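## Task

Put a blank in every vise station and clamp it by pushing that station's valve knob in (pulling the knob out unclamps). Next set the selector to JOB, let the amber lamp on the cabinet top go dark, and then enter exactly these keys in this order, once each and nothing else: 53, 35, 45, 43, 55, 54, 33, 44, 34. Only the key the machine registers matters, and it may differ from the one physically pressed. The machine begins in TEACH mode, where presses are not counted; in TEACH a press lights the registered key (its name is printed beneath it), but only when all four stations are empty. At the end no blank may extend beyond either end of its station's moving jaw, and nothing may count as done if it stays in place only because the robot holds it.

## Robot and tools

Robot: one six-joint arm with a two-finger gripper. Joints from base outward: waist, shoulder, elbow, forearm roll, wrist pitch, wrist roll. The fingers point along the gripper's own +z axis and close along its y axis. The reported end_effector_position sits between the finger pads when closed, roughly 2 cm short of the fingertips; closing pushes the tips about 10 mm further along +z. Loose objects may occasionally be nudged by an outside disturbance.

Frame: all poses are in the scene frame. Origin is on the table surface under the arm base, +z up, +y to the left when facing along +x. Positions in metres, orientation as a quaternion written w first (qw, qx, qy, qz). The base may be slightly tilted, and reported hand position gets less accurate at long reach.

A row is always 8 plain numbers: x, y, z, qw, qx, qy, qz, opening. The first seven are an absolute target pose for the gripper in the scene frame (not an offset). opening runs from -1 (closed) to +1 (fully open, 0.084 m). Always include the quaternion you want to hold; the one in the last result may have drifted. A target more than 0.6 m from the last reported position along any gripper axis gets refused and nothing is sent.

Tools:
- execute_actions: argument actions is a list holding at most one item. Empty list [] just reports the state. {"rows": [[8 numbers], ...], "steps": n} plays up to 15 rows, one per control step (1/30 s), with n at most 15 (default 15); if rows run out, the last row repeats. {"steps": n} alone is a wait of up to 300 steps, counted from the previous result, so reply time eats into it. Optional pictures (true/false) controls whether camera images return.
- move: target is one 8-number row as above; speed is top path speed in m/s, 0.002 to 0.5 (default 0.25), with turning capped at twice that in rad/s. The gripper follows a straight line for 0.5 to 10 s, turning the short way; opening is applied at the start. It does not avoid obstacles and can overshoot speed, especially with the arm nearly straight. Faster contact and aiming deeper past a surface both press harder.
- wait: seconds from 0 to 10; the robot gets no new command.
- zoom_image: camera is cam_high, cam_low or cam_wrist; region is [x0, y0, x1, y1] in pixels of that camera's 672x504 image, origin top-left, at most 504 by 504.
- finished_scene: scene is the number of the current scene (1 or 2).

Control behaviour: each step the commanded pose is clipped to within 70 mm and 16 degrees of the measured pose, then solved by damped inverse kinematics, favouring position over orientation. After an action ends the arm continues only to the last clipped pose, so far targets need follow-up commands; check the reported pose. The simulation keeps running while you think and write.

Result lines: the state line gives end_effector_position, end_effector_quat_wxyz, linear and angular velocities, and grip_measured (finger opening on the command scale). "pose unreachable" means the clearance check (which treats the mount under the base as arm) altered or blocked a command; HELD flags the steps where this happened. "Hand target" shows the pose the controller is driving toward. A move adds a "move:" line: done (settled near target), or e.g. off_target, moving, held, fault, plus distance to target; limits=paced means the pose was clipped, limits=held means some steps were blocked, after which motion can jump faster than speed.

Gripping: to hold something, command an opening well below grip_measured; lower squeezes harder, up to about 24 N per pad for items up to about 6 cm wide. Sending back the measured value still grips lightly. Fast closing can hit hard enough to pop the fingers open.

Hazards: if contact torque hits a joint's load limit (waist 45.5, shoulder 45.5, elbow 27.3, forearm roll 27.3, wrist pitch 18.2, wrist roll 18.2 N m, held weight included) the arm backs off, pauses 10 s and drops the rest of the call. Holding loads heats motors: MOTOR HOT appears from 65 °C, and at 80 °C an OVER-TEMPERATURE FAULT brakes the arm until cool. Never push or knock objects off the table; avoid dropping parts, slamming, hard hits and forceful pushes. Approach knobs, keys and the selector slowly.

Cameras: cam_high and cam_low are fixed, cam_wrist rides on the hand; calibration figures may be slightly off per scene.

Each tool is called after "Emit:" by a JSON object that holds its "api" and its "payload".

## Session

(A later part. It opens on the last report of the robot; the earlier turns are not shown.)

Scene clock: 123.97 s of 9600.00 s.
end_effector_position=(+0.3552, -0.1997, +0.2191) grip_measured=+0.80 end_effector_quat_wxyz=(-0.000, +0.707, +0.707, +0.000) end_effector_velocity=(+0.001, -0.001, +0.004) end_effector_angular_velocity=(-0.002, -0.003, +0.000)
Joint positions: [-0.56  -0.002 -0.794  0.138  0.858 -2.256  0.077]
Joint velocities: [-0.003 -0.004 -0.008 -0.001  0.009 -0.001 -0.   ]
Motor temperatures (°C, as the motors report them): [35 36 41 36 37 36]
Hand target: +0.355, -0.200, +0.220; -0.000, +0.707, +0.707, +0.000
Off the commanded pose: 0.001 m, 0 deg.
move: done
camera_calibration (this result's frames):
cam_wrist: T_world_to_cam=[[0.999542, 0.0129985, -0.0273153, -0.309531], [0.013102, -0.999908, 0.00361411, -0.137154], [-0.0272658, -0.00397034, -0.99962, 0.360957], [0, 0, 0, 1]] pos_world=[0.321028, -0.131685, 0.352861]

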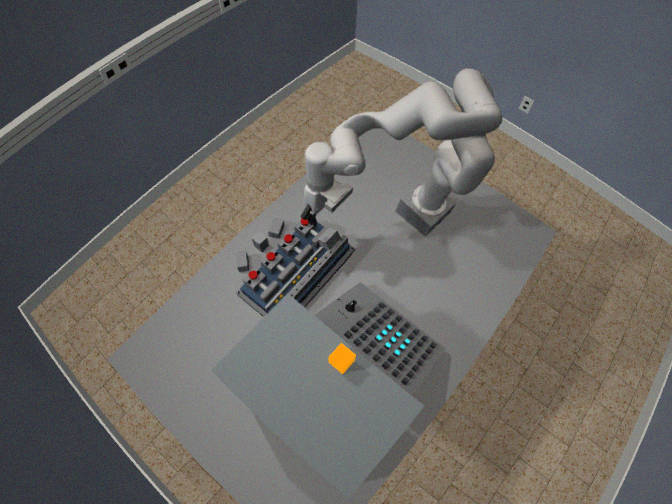

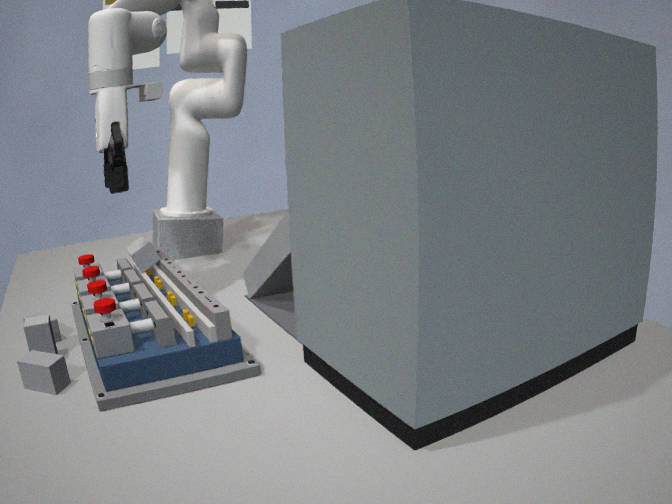

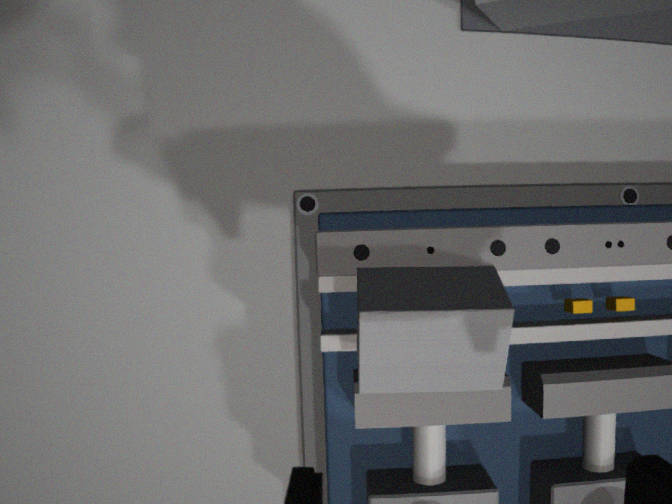

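Emit:
{"api": "move", "payload": {"target": [0.357,-0.163,0.15,0,1,0,0,1], "speed": 0.15}}

Emit:
{"api": "move", "payload": {"target": [0.357,-0.163,0.098,0,1,0,0,1], "speed": 0.04}}

Emit:
{"api": "move", "payload": {"target": [0.357,-0.163,0.098,0,1,0,0,-0.5]}}

Emit:
{"api": "move", "payload": {"target": [0.357,-0.158,0.115,0,1,0,0,-0.5], "speed": 0.02}}

Emit:
{"api": "zoom_image", "payload": {"camera": "cam_low", "region": [40, 180, 300, 400]}}

Scene clock: 133.13 s of 9600.00 s.
end_effector_position=(+0.3568, -0.1631, +0.1502) grip_measured=+1.00 end_effector_quat_wxyz=(+0.000, +1.000, +0.001, -0.000) end_effector_velocity=(+0.000, +0.000, -0.000) end_effector_angular_velocity=(-0.002, -0.000, -0.013)
Joint positions: [-0.454  0.084 -0.667  0.183  0.637 -0.637  0.084]
Joint velocities: [ 0.001  0.001  0.001 -0.002 -0.003  0.016  0.   ]
Motor temperatures (°C, as the motors report them): [35 36 41 36 37 36]
Hand target: +0.357, -0.163, +0.150; +0.000, +1.000, -0.000, -0.000
Off the commanded pose: 0.000 m, 0 deg.
After step 90, 0.53 s passed at rest.
move: done
camera_calibration (this result's frames):
cam_wrist: T_world_to_cam=[[0.0136745, -0.999544, -0.0269281, -0.12692], [-0.999892, -0.0138126, 0.00494764, 0.421817], [-0.00531733, 0.0268576, -0.999625, 0.289497], [0, 0, 0, 1]] pos_world=[0.425046, -0.128811, 0.283884]

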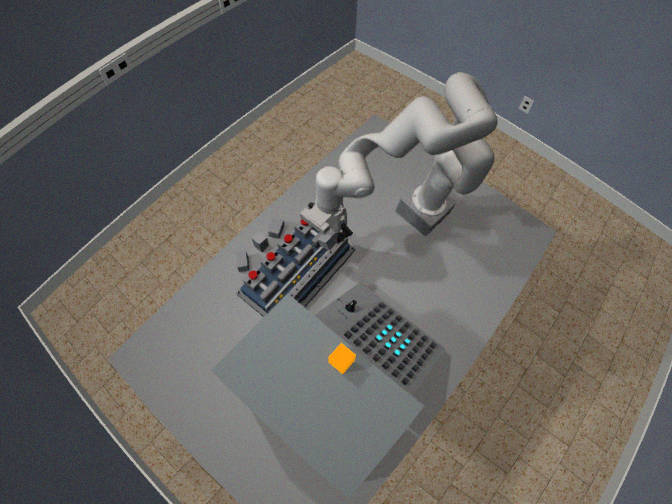

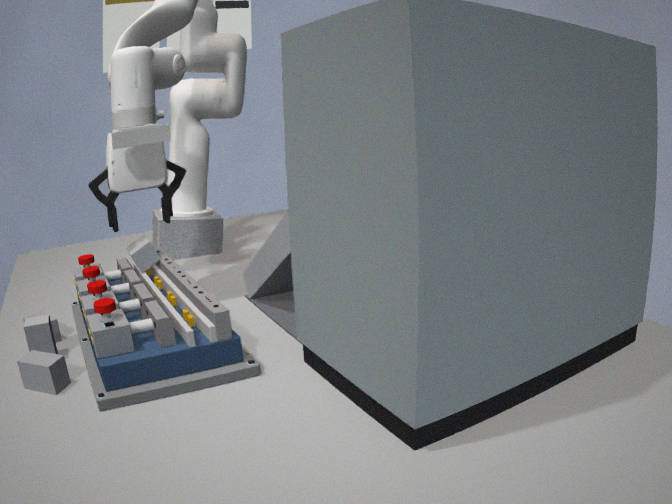

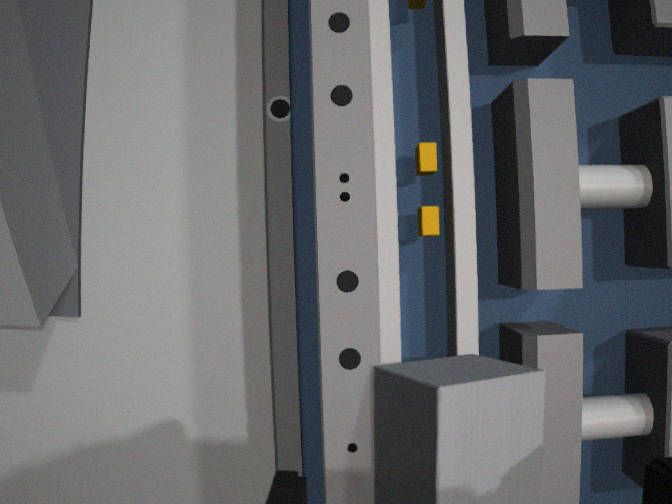

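Scene clock: 134.77 s of 9600.00 s.
end_effector_position=(+0.3569, -0.1631, +0.0985) grip_measured=+1.00 end_effector_quat_wxyz=(+0.000, +1.000, -0.000, +0.000) end_effector_velocity=(+0.001, -0.001, -0.002) end_effector_angular_velocity=(-0.002, -0.004, +0.000)
Joint positions: [-0.428  0.23  -0.655  0.24   0.479 -0.675  0.084]
Joint velocities: [ 0.001  0.007 -0.001  0.005 -0.01  -0.004 -0.   ]
Motor temperatures (°C, as the motors report them): [35 36 41 36 37 36]
Hand target: +0.357, -0.163, +0.098; +0.000, +1.000, -0.000, -0.000
Off the commanded pose: 0.000 m, 0 deg.
move: done
camera_calibration (this result's frames):
cam_wrist: T_world_to_cam=[[0.0125004, -0.999563, -0.0267815, -0.127877], [-0.999909, -0.0126321, 0.00475543, 0.422361], [-0.00509166, 0.0267196, -0.99963, 0.23767], [0, 0, 0, 1]] pos_world=[0.425131, -0.128836, 0.232149]

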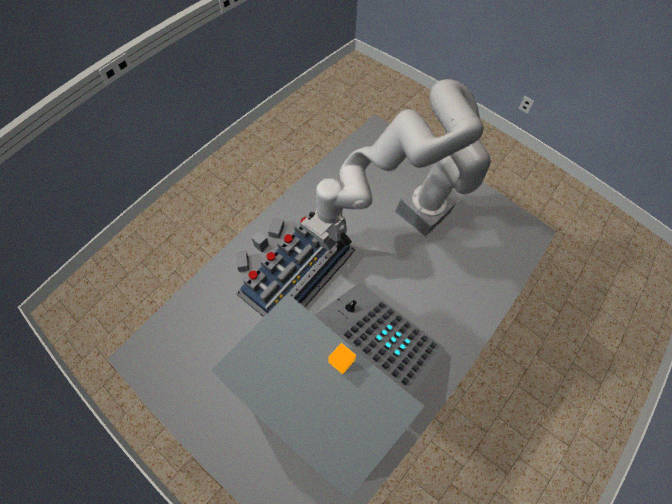

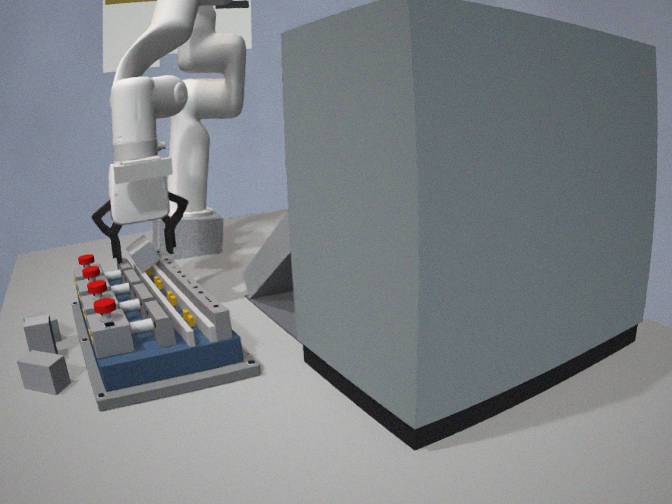

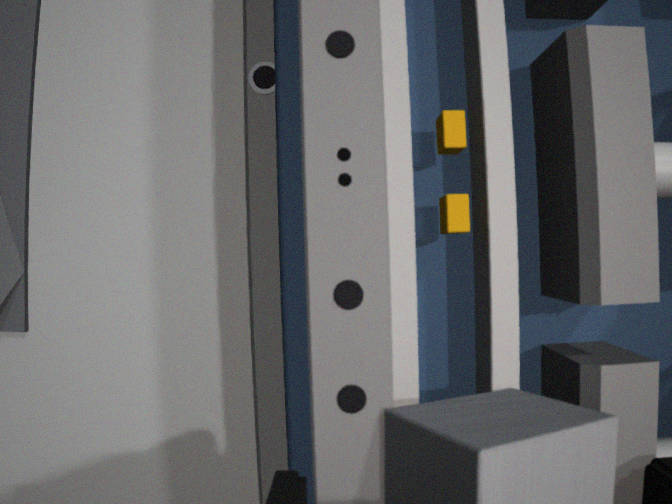

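Scene clock: 135.47 s of 9600.00 s.
end_effector_position=(+0.3618, -0.1648, +0.1029) grip_measured=+0.17 end_effector_quat_wxyz=(+0.003, +1.000, +0.001, +0.006) end_effector_velocity=(+0.000, -0.000, -0.000) end_effector_angular_velocity=(+0.001, +0.001, +0.000)
Joint positions: [-0.427  0.224 -0.661  0.241  0.478 -0.676  0.051]
Joint velocities: [-0.     0.001 -0.001 -0.     0.002 -0.    -0.   ]
Motor temperatures (°C, as the motors report them): [35 36 41 36 37 36]
Hand target: +0.357, -0.163, +0.098; -0.000, +1.000, -0.000, -0.000
Off the commanded pose: 0.007 m, 1 deg.
move: off_target
camera_calibration (this result's frames):
cam_wrist: T_world_to_cam=[[0.0143559, -0.999679, -0.020854, -0.130829], [-0.999871, -0.0142033, -0.00744735, 0.428168], [0.00714877, 0.0209582, -0.999755, 0.236777], [0, 0, 0, 1]] pos_world=[0.428298, -0.129668, 0.23718]

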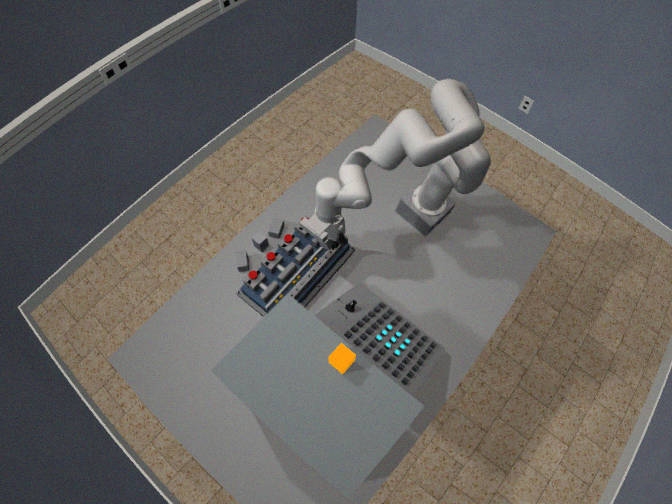

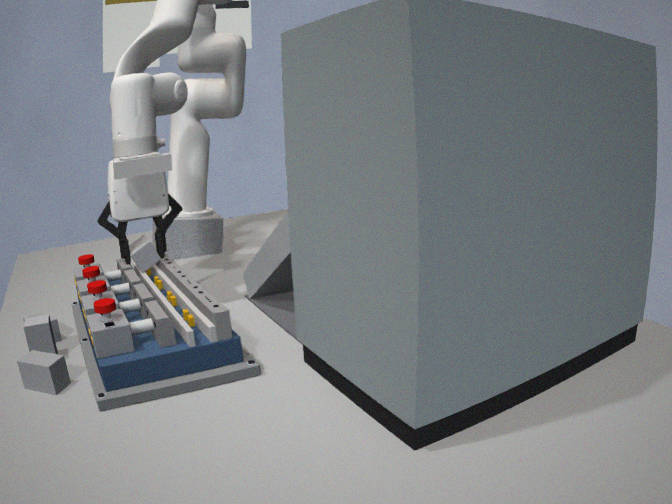

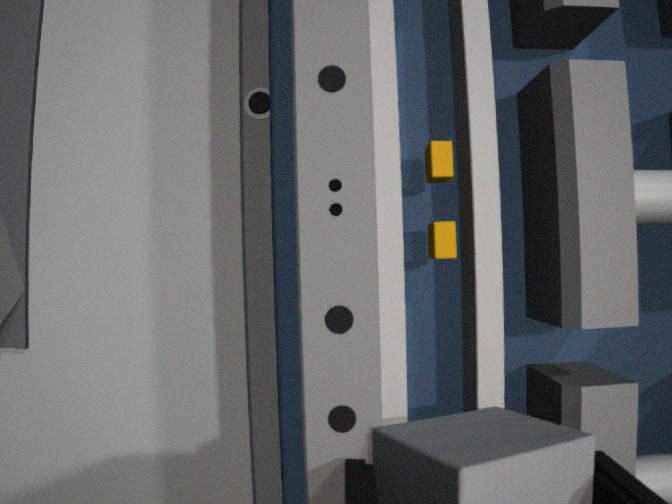

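Scene clock: 136.57 s of 9600.00 s.
end_effector_position=(+0.3567, -0.1578, +0.1146) grip_measured=+0.17 end_effector_quat_wxyz=(-0.000, +1.000, +0.000, -0.000) end_effector_velocity=(+0.001, -0.000, +0.002) end_effector_angular_velocity=(-0.002, -0.003, -0.000)
Joint positions: [-0.425  0.174 -0.647  0.221  0.526 -0.651  0.051]
Joint velocities: [-0.001 -0.005 -0.002 -0.001  0.003  0.001  0.   ]
Motor temperatures (°C, as the motors report them): [35 36 41 36 37 36]
Hand target: +0.357, -0.158, +0.115; -0.000, +1.000, +0.000, +0.000
Off the commanded pose: 0.001 m, 0 deg.
move: done
camera_calibration (this result's frames):
cam_wrist: T_world_to_cam=[[0.0126546, -0.999533, -0.0278113, -0.122142], [-0.999902, -0.0128177, 0.00569377, 0.422036], [-0.00604759, 0.0277365, -0.999597, 0.2541], [0, 0, 0, 1]] pos_world=[0.425077, -0.123723, 0.248198]

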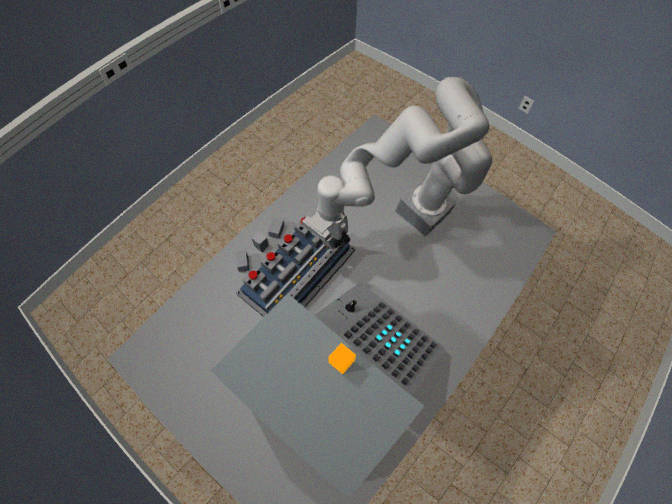

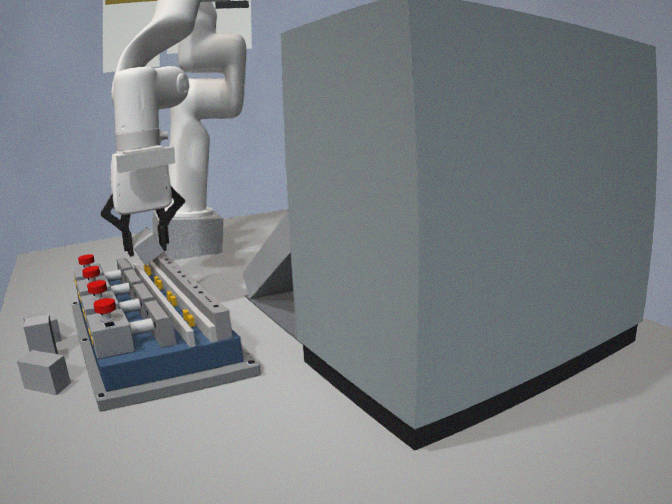

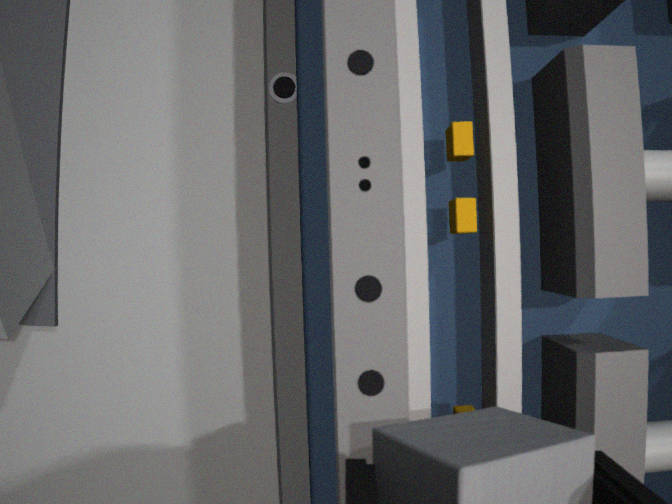

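Region (40, 180, 300, 400) of cam_low's 672x504 image, scaled by 1.938, with more detail than that image has; it fills the top 426 rows of this view, and the rest is white.

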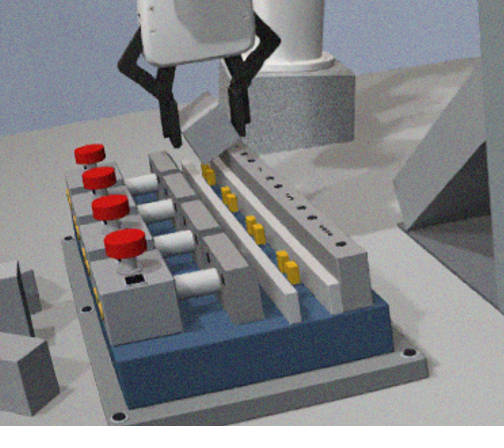

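Emit:
{"api": "move", "payload": {"target": [0.34,-0.25,0.17,0,1,0,0,-0.5], "speed": 0.12}}

Emit:
{"api": "move", "payload": {"target": [0.33,-0.37,0.09,0,1,0,0,-0.5], "speed": 0.12}}

Emit:
{"api": "move", "payload": {"target": [0.33,-0.37,0.05,0,1,0,0,-0.5], "speed": 0.02}}

Scene clock: 140.90 s of 9600.00 s.
end_effector_position=(+0.3400, -0.2493, +0.1695) grip_measured=+0.17 end_effector_quat_wxyz=(-0.000, +1.000, +0.000, +0.000) end_effector_velocity=(+0.001, -0.003, +0.003) end_effector_angular_velocity=(-0.001, -0.002, -0.000)
Joint positions: [-0.656  0.161 -0.809  0.15   0.72  -0.804  0.051]
Joint velocities: [-0.005  0.001 -0.008 -0.001  0.006 -0.004  0.   ]
Motor temperatures (°C, as the motors report them): [35 36 41 36 37 36]
Hand target: +0.340, -0.250, +0.170; -0.000, +1.000, +0.000, +0.000
Off the commanded pose: 0.001 m, 0 deg.
move: done
camera_calibration (this result's frames):
cam_wrist: T_world_to_cam=[[0.01298, -0.99952, -0.0281295, -0.211919], [-0.999903, -0.0131145, 0.00460284, 0.403957], [-0.00496954, 0.0280671, -0.999594, 0.311184], [0, 0, 0, 1]] pos_world=[0.408215, -0.215254, 0.303237]

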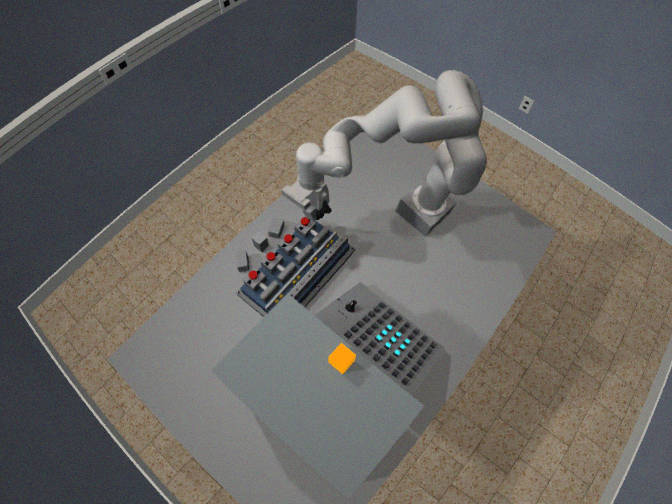

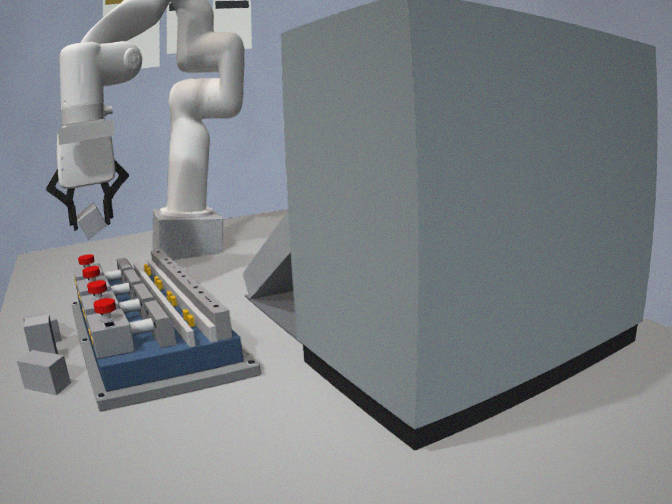

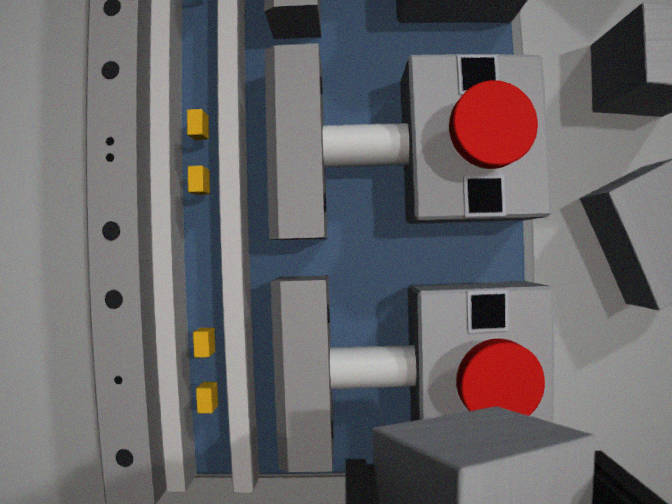

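Scene clock: 142.60 s of 9600.00 s.
end_effector_position=(+0.3298, -0.3695, +0.0903) grip_measured=+0.17 end_effector_quat_wxyz=(+0.000, +1.000, +0.000, +0.000) end_effector_velocity=(-0.001, -0.001, -0.002) end_effector_angular_velocity=(+0.003, +0.002, -0.001)
Joint positions: [-0.833  0.572 -1.103  0.147  0.618 -0.988  0.051]
Joint velocities: [-0.003  0.009 -0.006 -0.     0.001 -0.002 -0.   ]
Motor temperatures (°C, as the motors report them): [35 36 41 36 37 36]
Hand target: +0.330, -0.370, +0.090; -0.000, +1.000, -0.000, +0.000
Off the commanded pose: 0.001 m, 0 deg.
move: done
camera_calibration (this result's frames):
cam_wrist: T_world_to_cam=[[0.012771, -0.999553, -0.0270287, -0.334205], [-0.999908, -0.0128925, 0.00432546, 0.392654], [-0.00467199, 0.026971, -0.999625, 0.234808], [0, 0, 0, 1]] pos_world=[0.397983, -0.335326, 0.223988]

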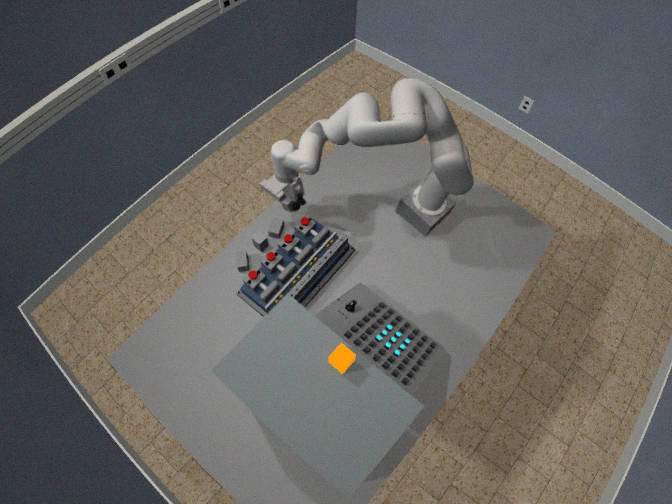

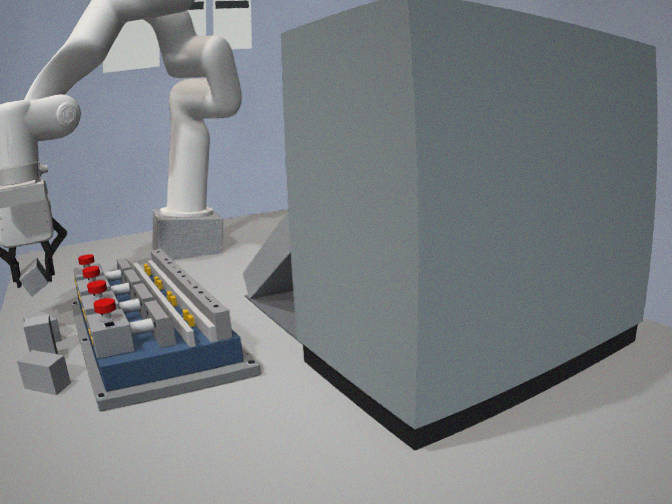

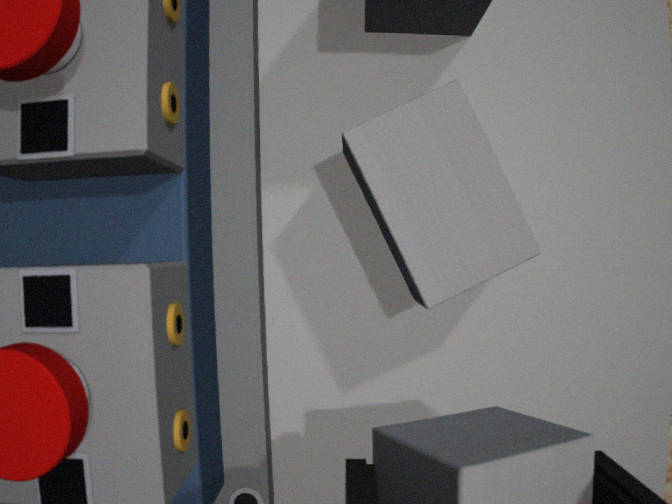

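Scene clock: 144.90 s of 9600.00 s.
end_effector_position=(+0.3299, -0.3700, +0.0503) grip_measured=+0.17 end_effector_quat_wxyz=(+0.000, +1.000, -0.000, -0.000) end_effector_velocity=(+0.001, -0.002, +0.000) end_effector_angular_velocity=(-0.005, -0.004, +0.000)
Joint positions: [-0.823  0.67  -1.117  0.168  0.535 -1.002  0.051]
Joint velocities: [ 0.     0.003 -0.003  0.001 -0.005 -0.001  0.   ]
Motor temperatures (°C, as the motors report them): [35 36 41 36 37 36]
Hand target: +0.330, -0.370, +0.050; +0.000, +1.000, -0.000, -0.000
Off the commanded pose: 0.000 m, 0 deg.
move: done
camera_calibration (this result's frames):
cam_wrist: T_world_to_cam=[[0.0125368, -0.999555, -0.0270696, -0.335658], [-0.999908, -0.0126732, 0.00487197, 0.392977], [-0.00521286, 0.0270061, -0.999622, 0.19502], [0, 0, 0, 1]] pos_world=[0.398166, -0.335795, 0.183945]

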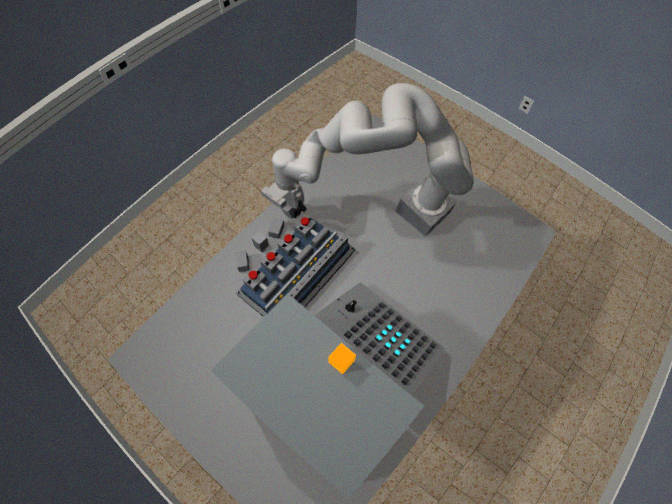

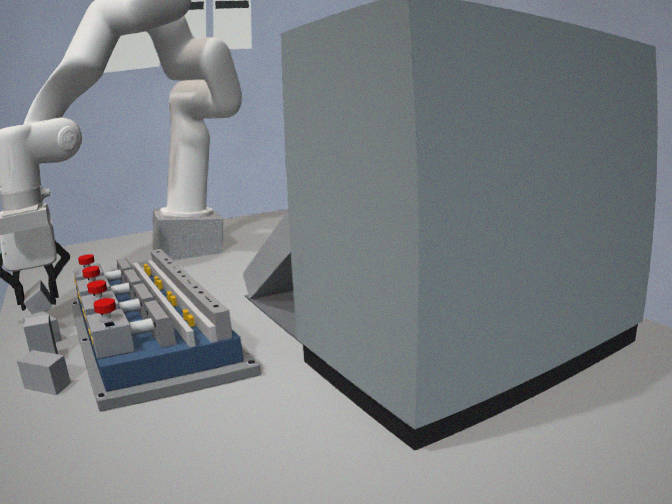

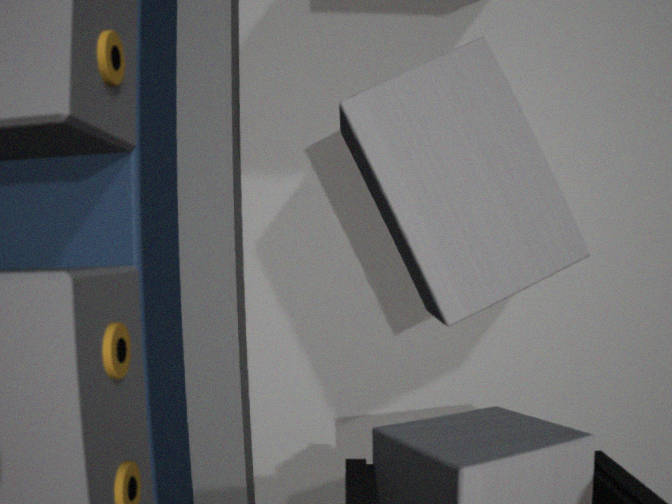

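Lower a bit more, then release.

Emit:
{"api": "move", "payload": {"target": [0.33,-0.37,0.043,0,1,0,0,-0.5], "speed": 0.01}}

Emit:
{"api": "move", "payload": {"target": [0.33,-0.37,0.045,0,1,0,0,1], "speed": 0.01}}

Emit:
{"api": "move", "payload": {"target": [0.262,-0.37,0.13,0,1,0,0,1], "speed": 0.1}}

Scene clock: 147.07 s of 9600.00 s.
end_effector_position=(+0.3299, -0.3700, +0.0431) grip_measured=+0.17 end_effector_quat_wxyz=(-0.000, +1.000, -0.000, -0.000) end_effector_velocity=(+0.001, -0.001, -0.001) end_effector_angular_velocity=(-0.002, -0.002, -0.000)
Joint positions: [-0.821  0.688 -1.121  0.172  0.521 -1.005  0.051]
Joint velocities: [ 0.     0.003 -0.002  0.001 -0.003 -0.     0.   ]
Motor temperatures (°C, as the motors report them): [35 36 41 36 37 36]
Hand target: +0.330, -0.370, +0.043; +0.000, +1.000, -0.000, -0.000
Off the commanded pose: 0.000 m, 0 deg.
move: done
camera_calibration (this result's frames):
cam_wrist: T_world_to_cam=[[0.0125762, -0.999547, -0.0273458, -0.335817], [-0.999907, -0.0127157, 0.00493272, 0.393001], [-0.00527821, 0.0272812, -0.999614, 0.187994], [0, 0, 0, 1]] pos_world=[0.39818, -0.335796, 0.1768]

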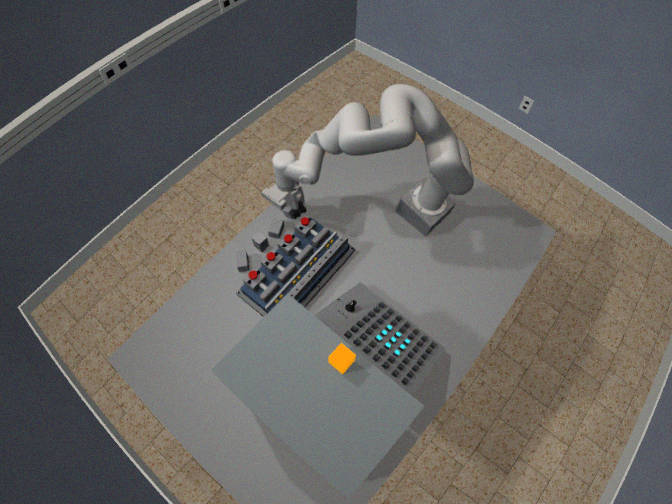

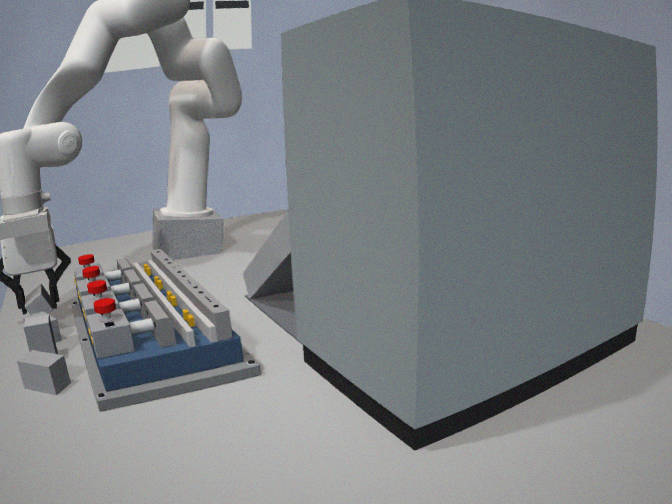

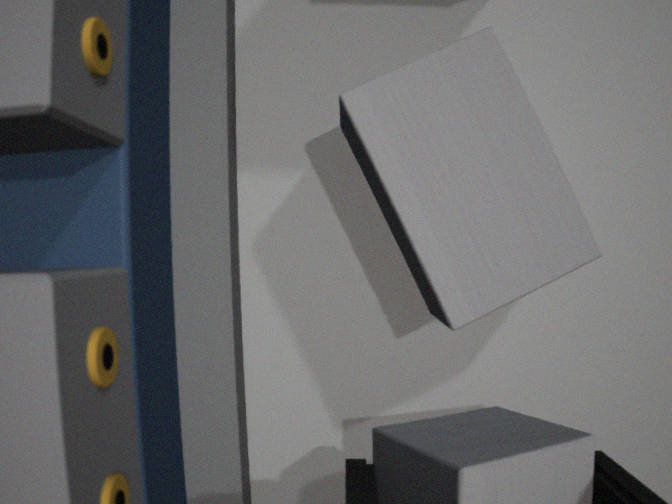

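Scene clock: 147.77 s of 9600.00 s.
end_effector_position=(+0.3300, -0.3700, +0.0450) grip_measured=+1.00 end_effector_quat_wxyz=(+0.000, +1.000, +0.000, +0.000) end_effector_velocity=(-0.000, +0.000, +0.000) end_effector_angular_velocity=(+0.001, +0.001, -0.000)
Joint positions: [-0.821  0.684 -1.121  0.171  0.525 -1.005  0.084]
Joint velocities: [-0.    -0.001  0.001 -0.     0.001  0.     0.   ]
Motor temperatures (°C, as the motors report them): [35 36 41 36 37 36]
Hand target: +0.330, -0.370, +0.045; -0.000, +1.000, +0.000, +0.000
Off the commanded pose: 0.000 m, 0 deg.
move: done
camera_calibration (this result's frames):
cam_wrist: T_world_to_cam=[[0.0126102, -0.999551, -0.0271916, -0.335862], [-0.999908, -0.0127438, 0.0047469, 0.393072], [-0.0050913, 0.0271292, -0.999619, 0.18972], [0, 0, 0, 1]] pos_world=[0.398236, -0.335849, 0.178649]

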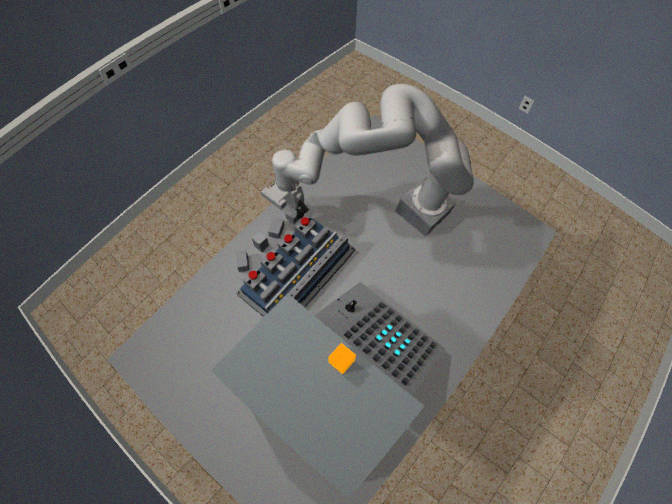

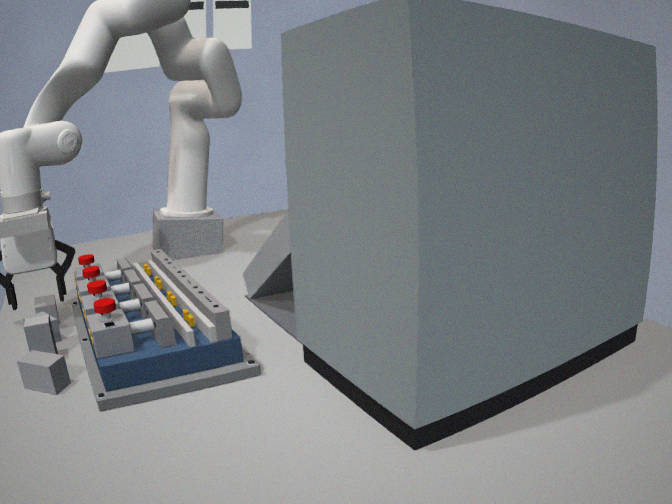

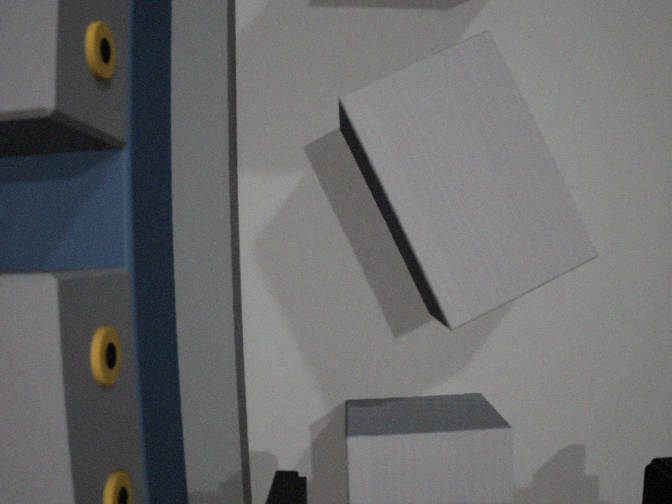

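Scene clock: 149.30 s of 9600.00 s.
end_effector_position=(+0.2624, -0.3697, +0.1295) grip_measured=+1.00 end_effector_quat_wxyz=(-0.000, +1.000, +0.000, +0.000) end_effector_velocity=(-0.001, -0.001, +0.003) end_effector_angular_velocity=(-0.003, -0.002, +0.000)
Joint positions: [-0.951  0.387 -0.941  0.124  0.65  -1.085  0.084]
Joint velocities: [-0.003 -0.008  0.002 -0.001  0.003 -0.002 -0.   ]
Motor temperatures (°C, as the motors report them): [35 36 41 36 37 36]
Hand target: +0.262, -0.370, +0.130; -0.000, +1.000, +0.000, +0.000
Off the commanded pose: 0.001 m, 0 deg.
move: done
camera_calibration (this result's frames):
cam_wrist: T_world_to_cam=[[0.012847, -0.999527, -0.0279509, -0.332314], [-0.999905, -0.0129827, 0.00468072, 0.324959], [-0.00504138, 0.0278881, -0.999598, 0.274121], [0, 0, 0, 1]] pos_world=[0.330579, -0.335582, 0.263202]

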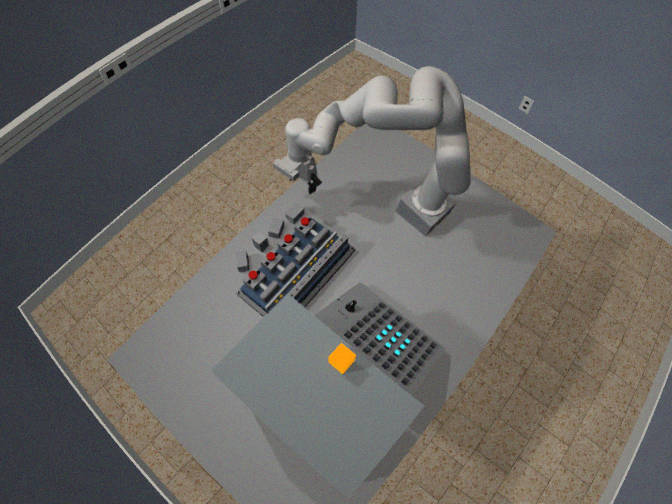

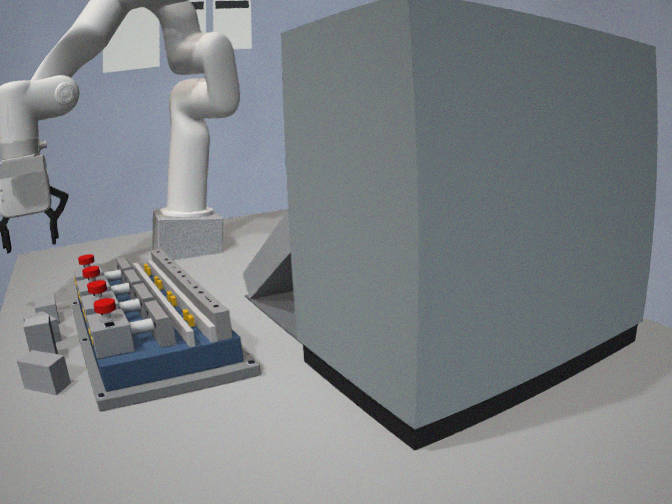

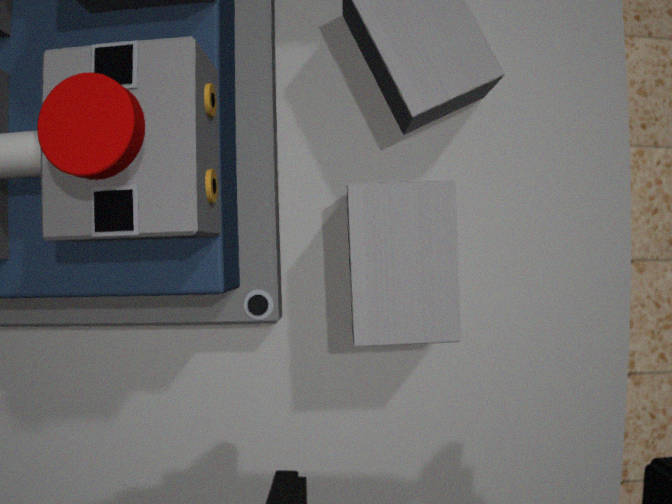

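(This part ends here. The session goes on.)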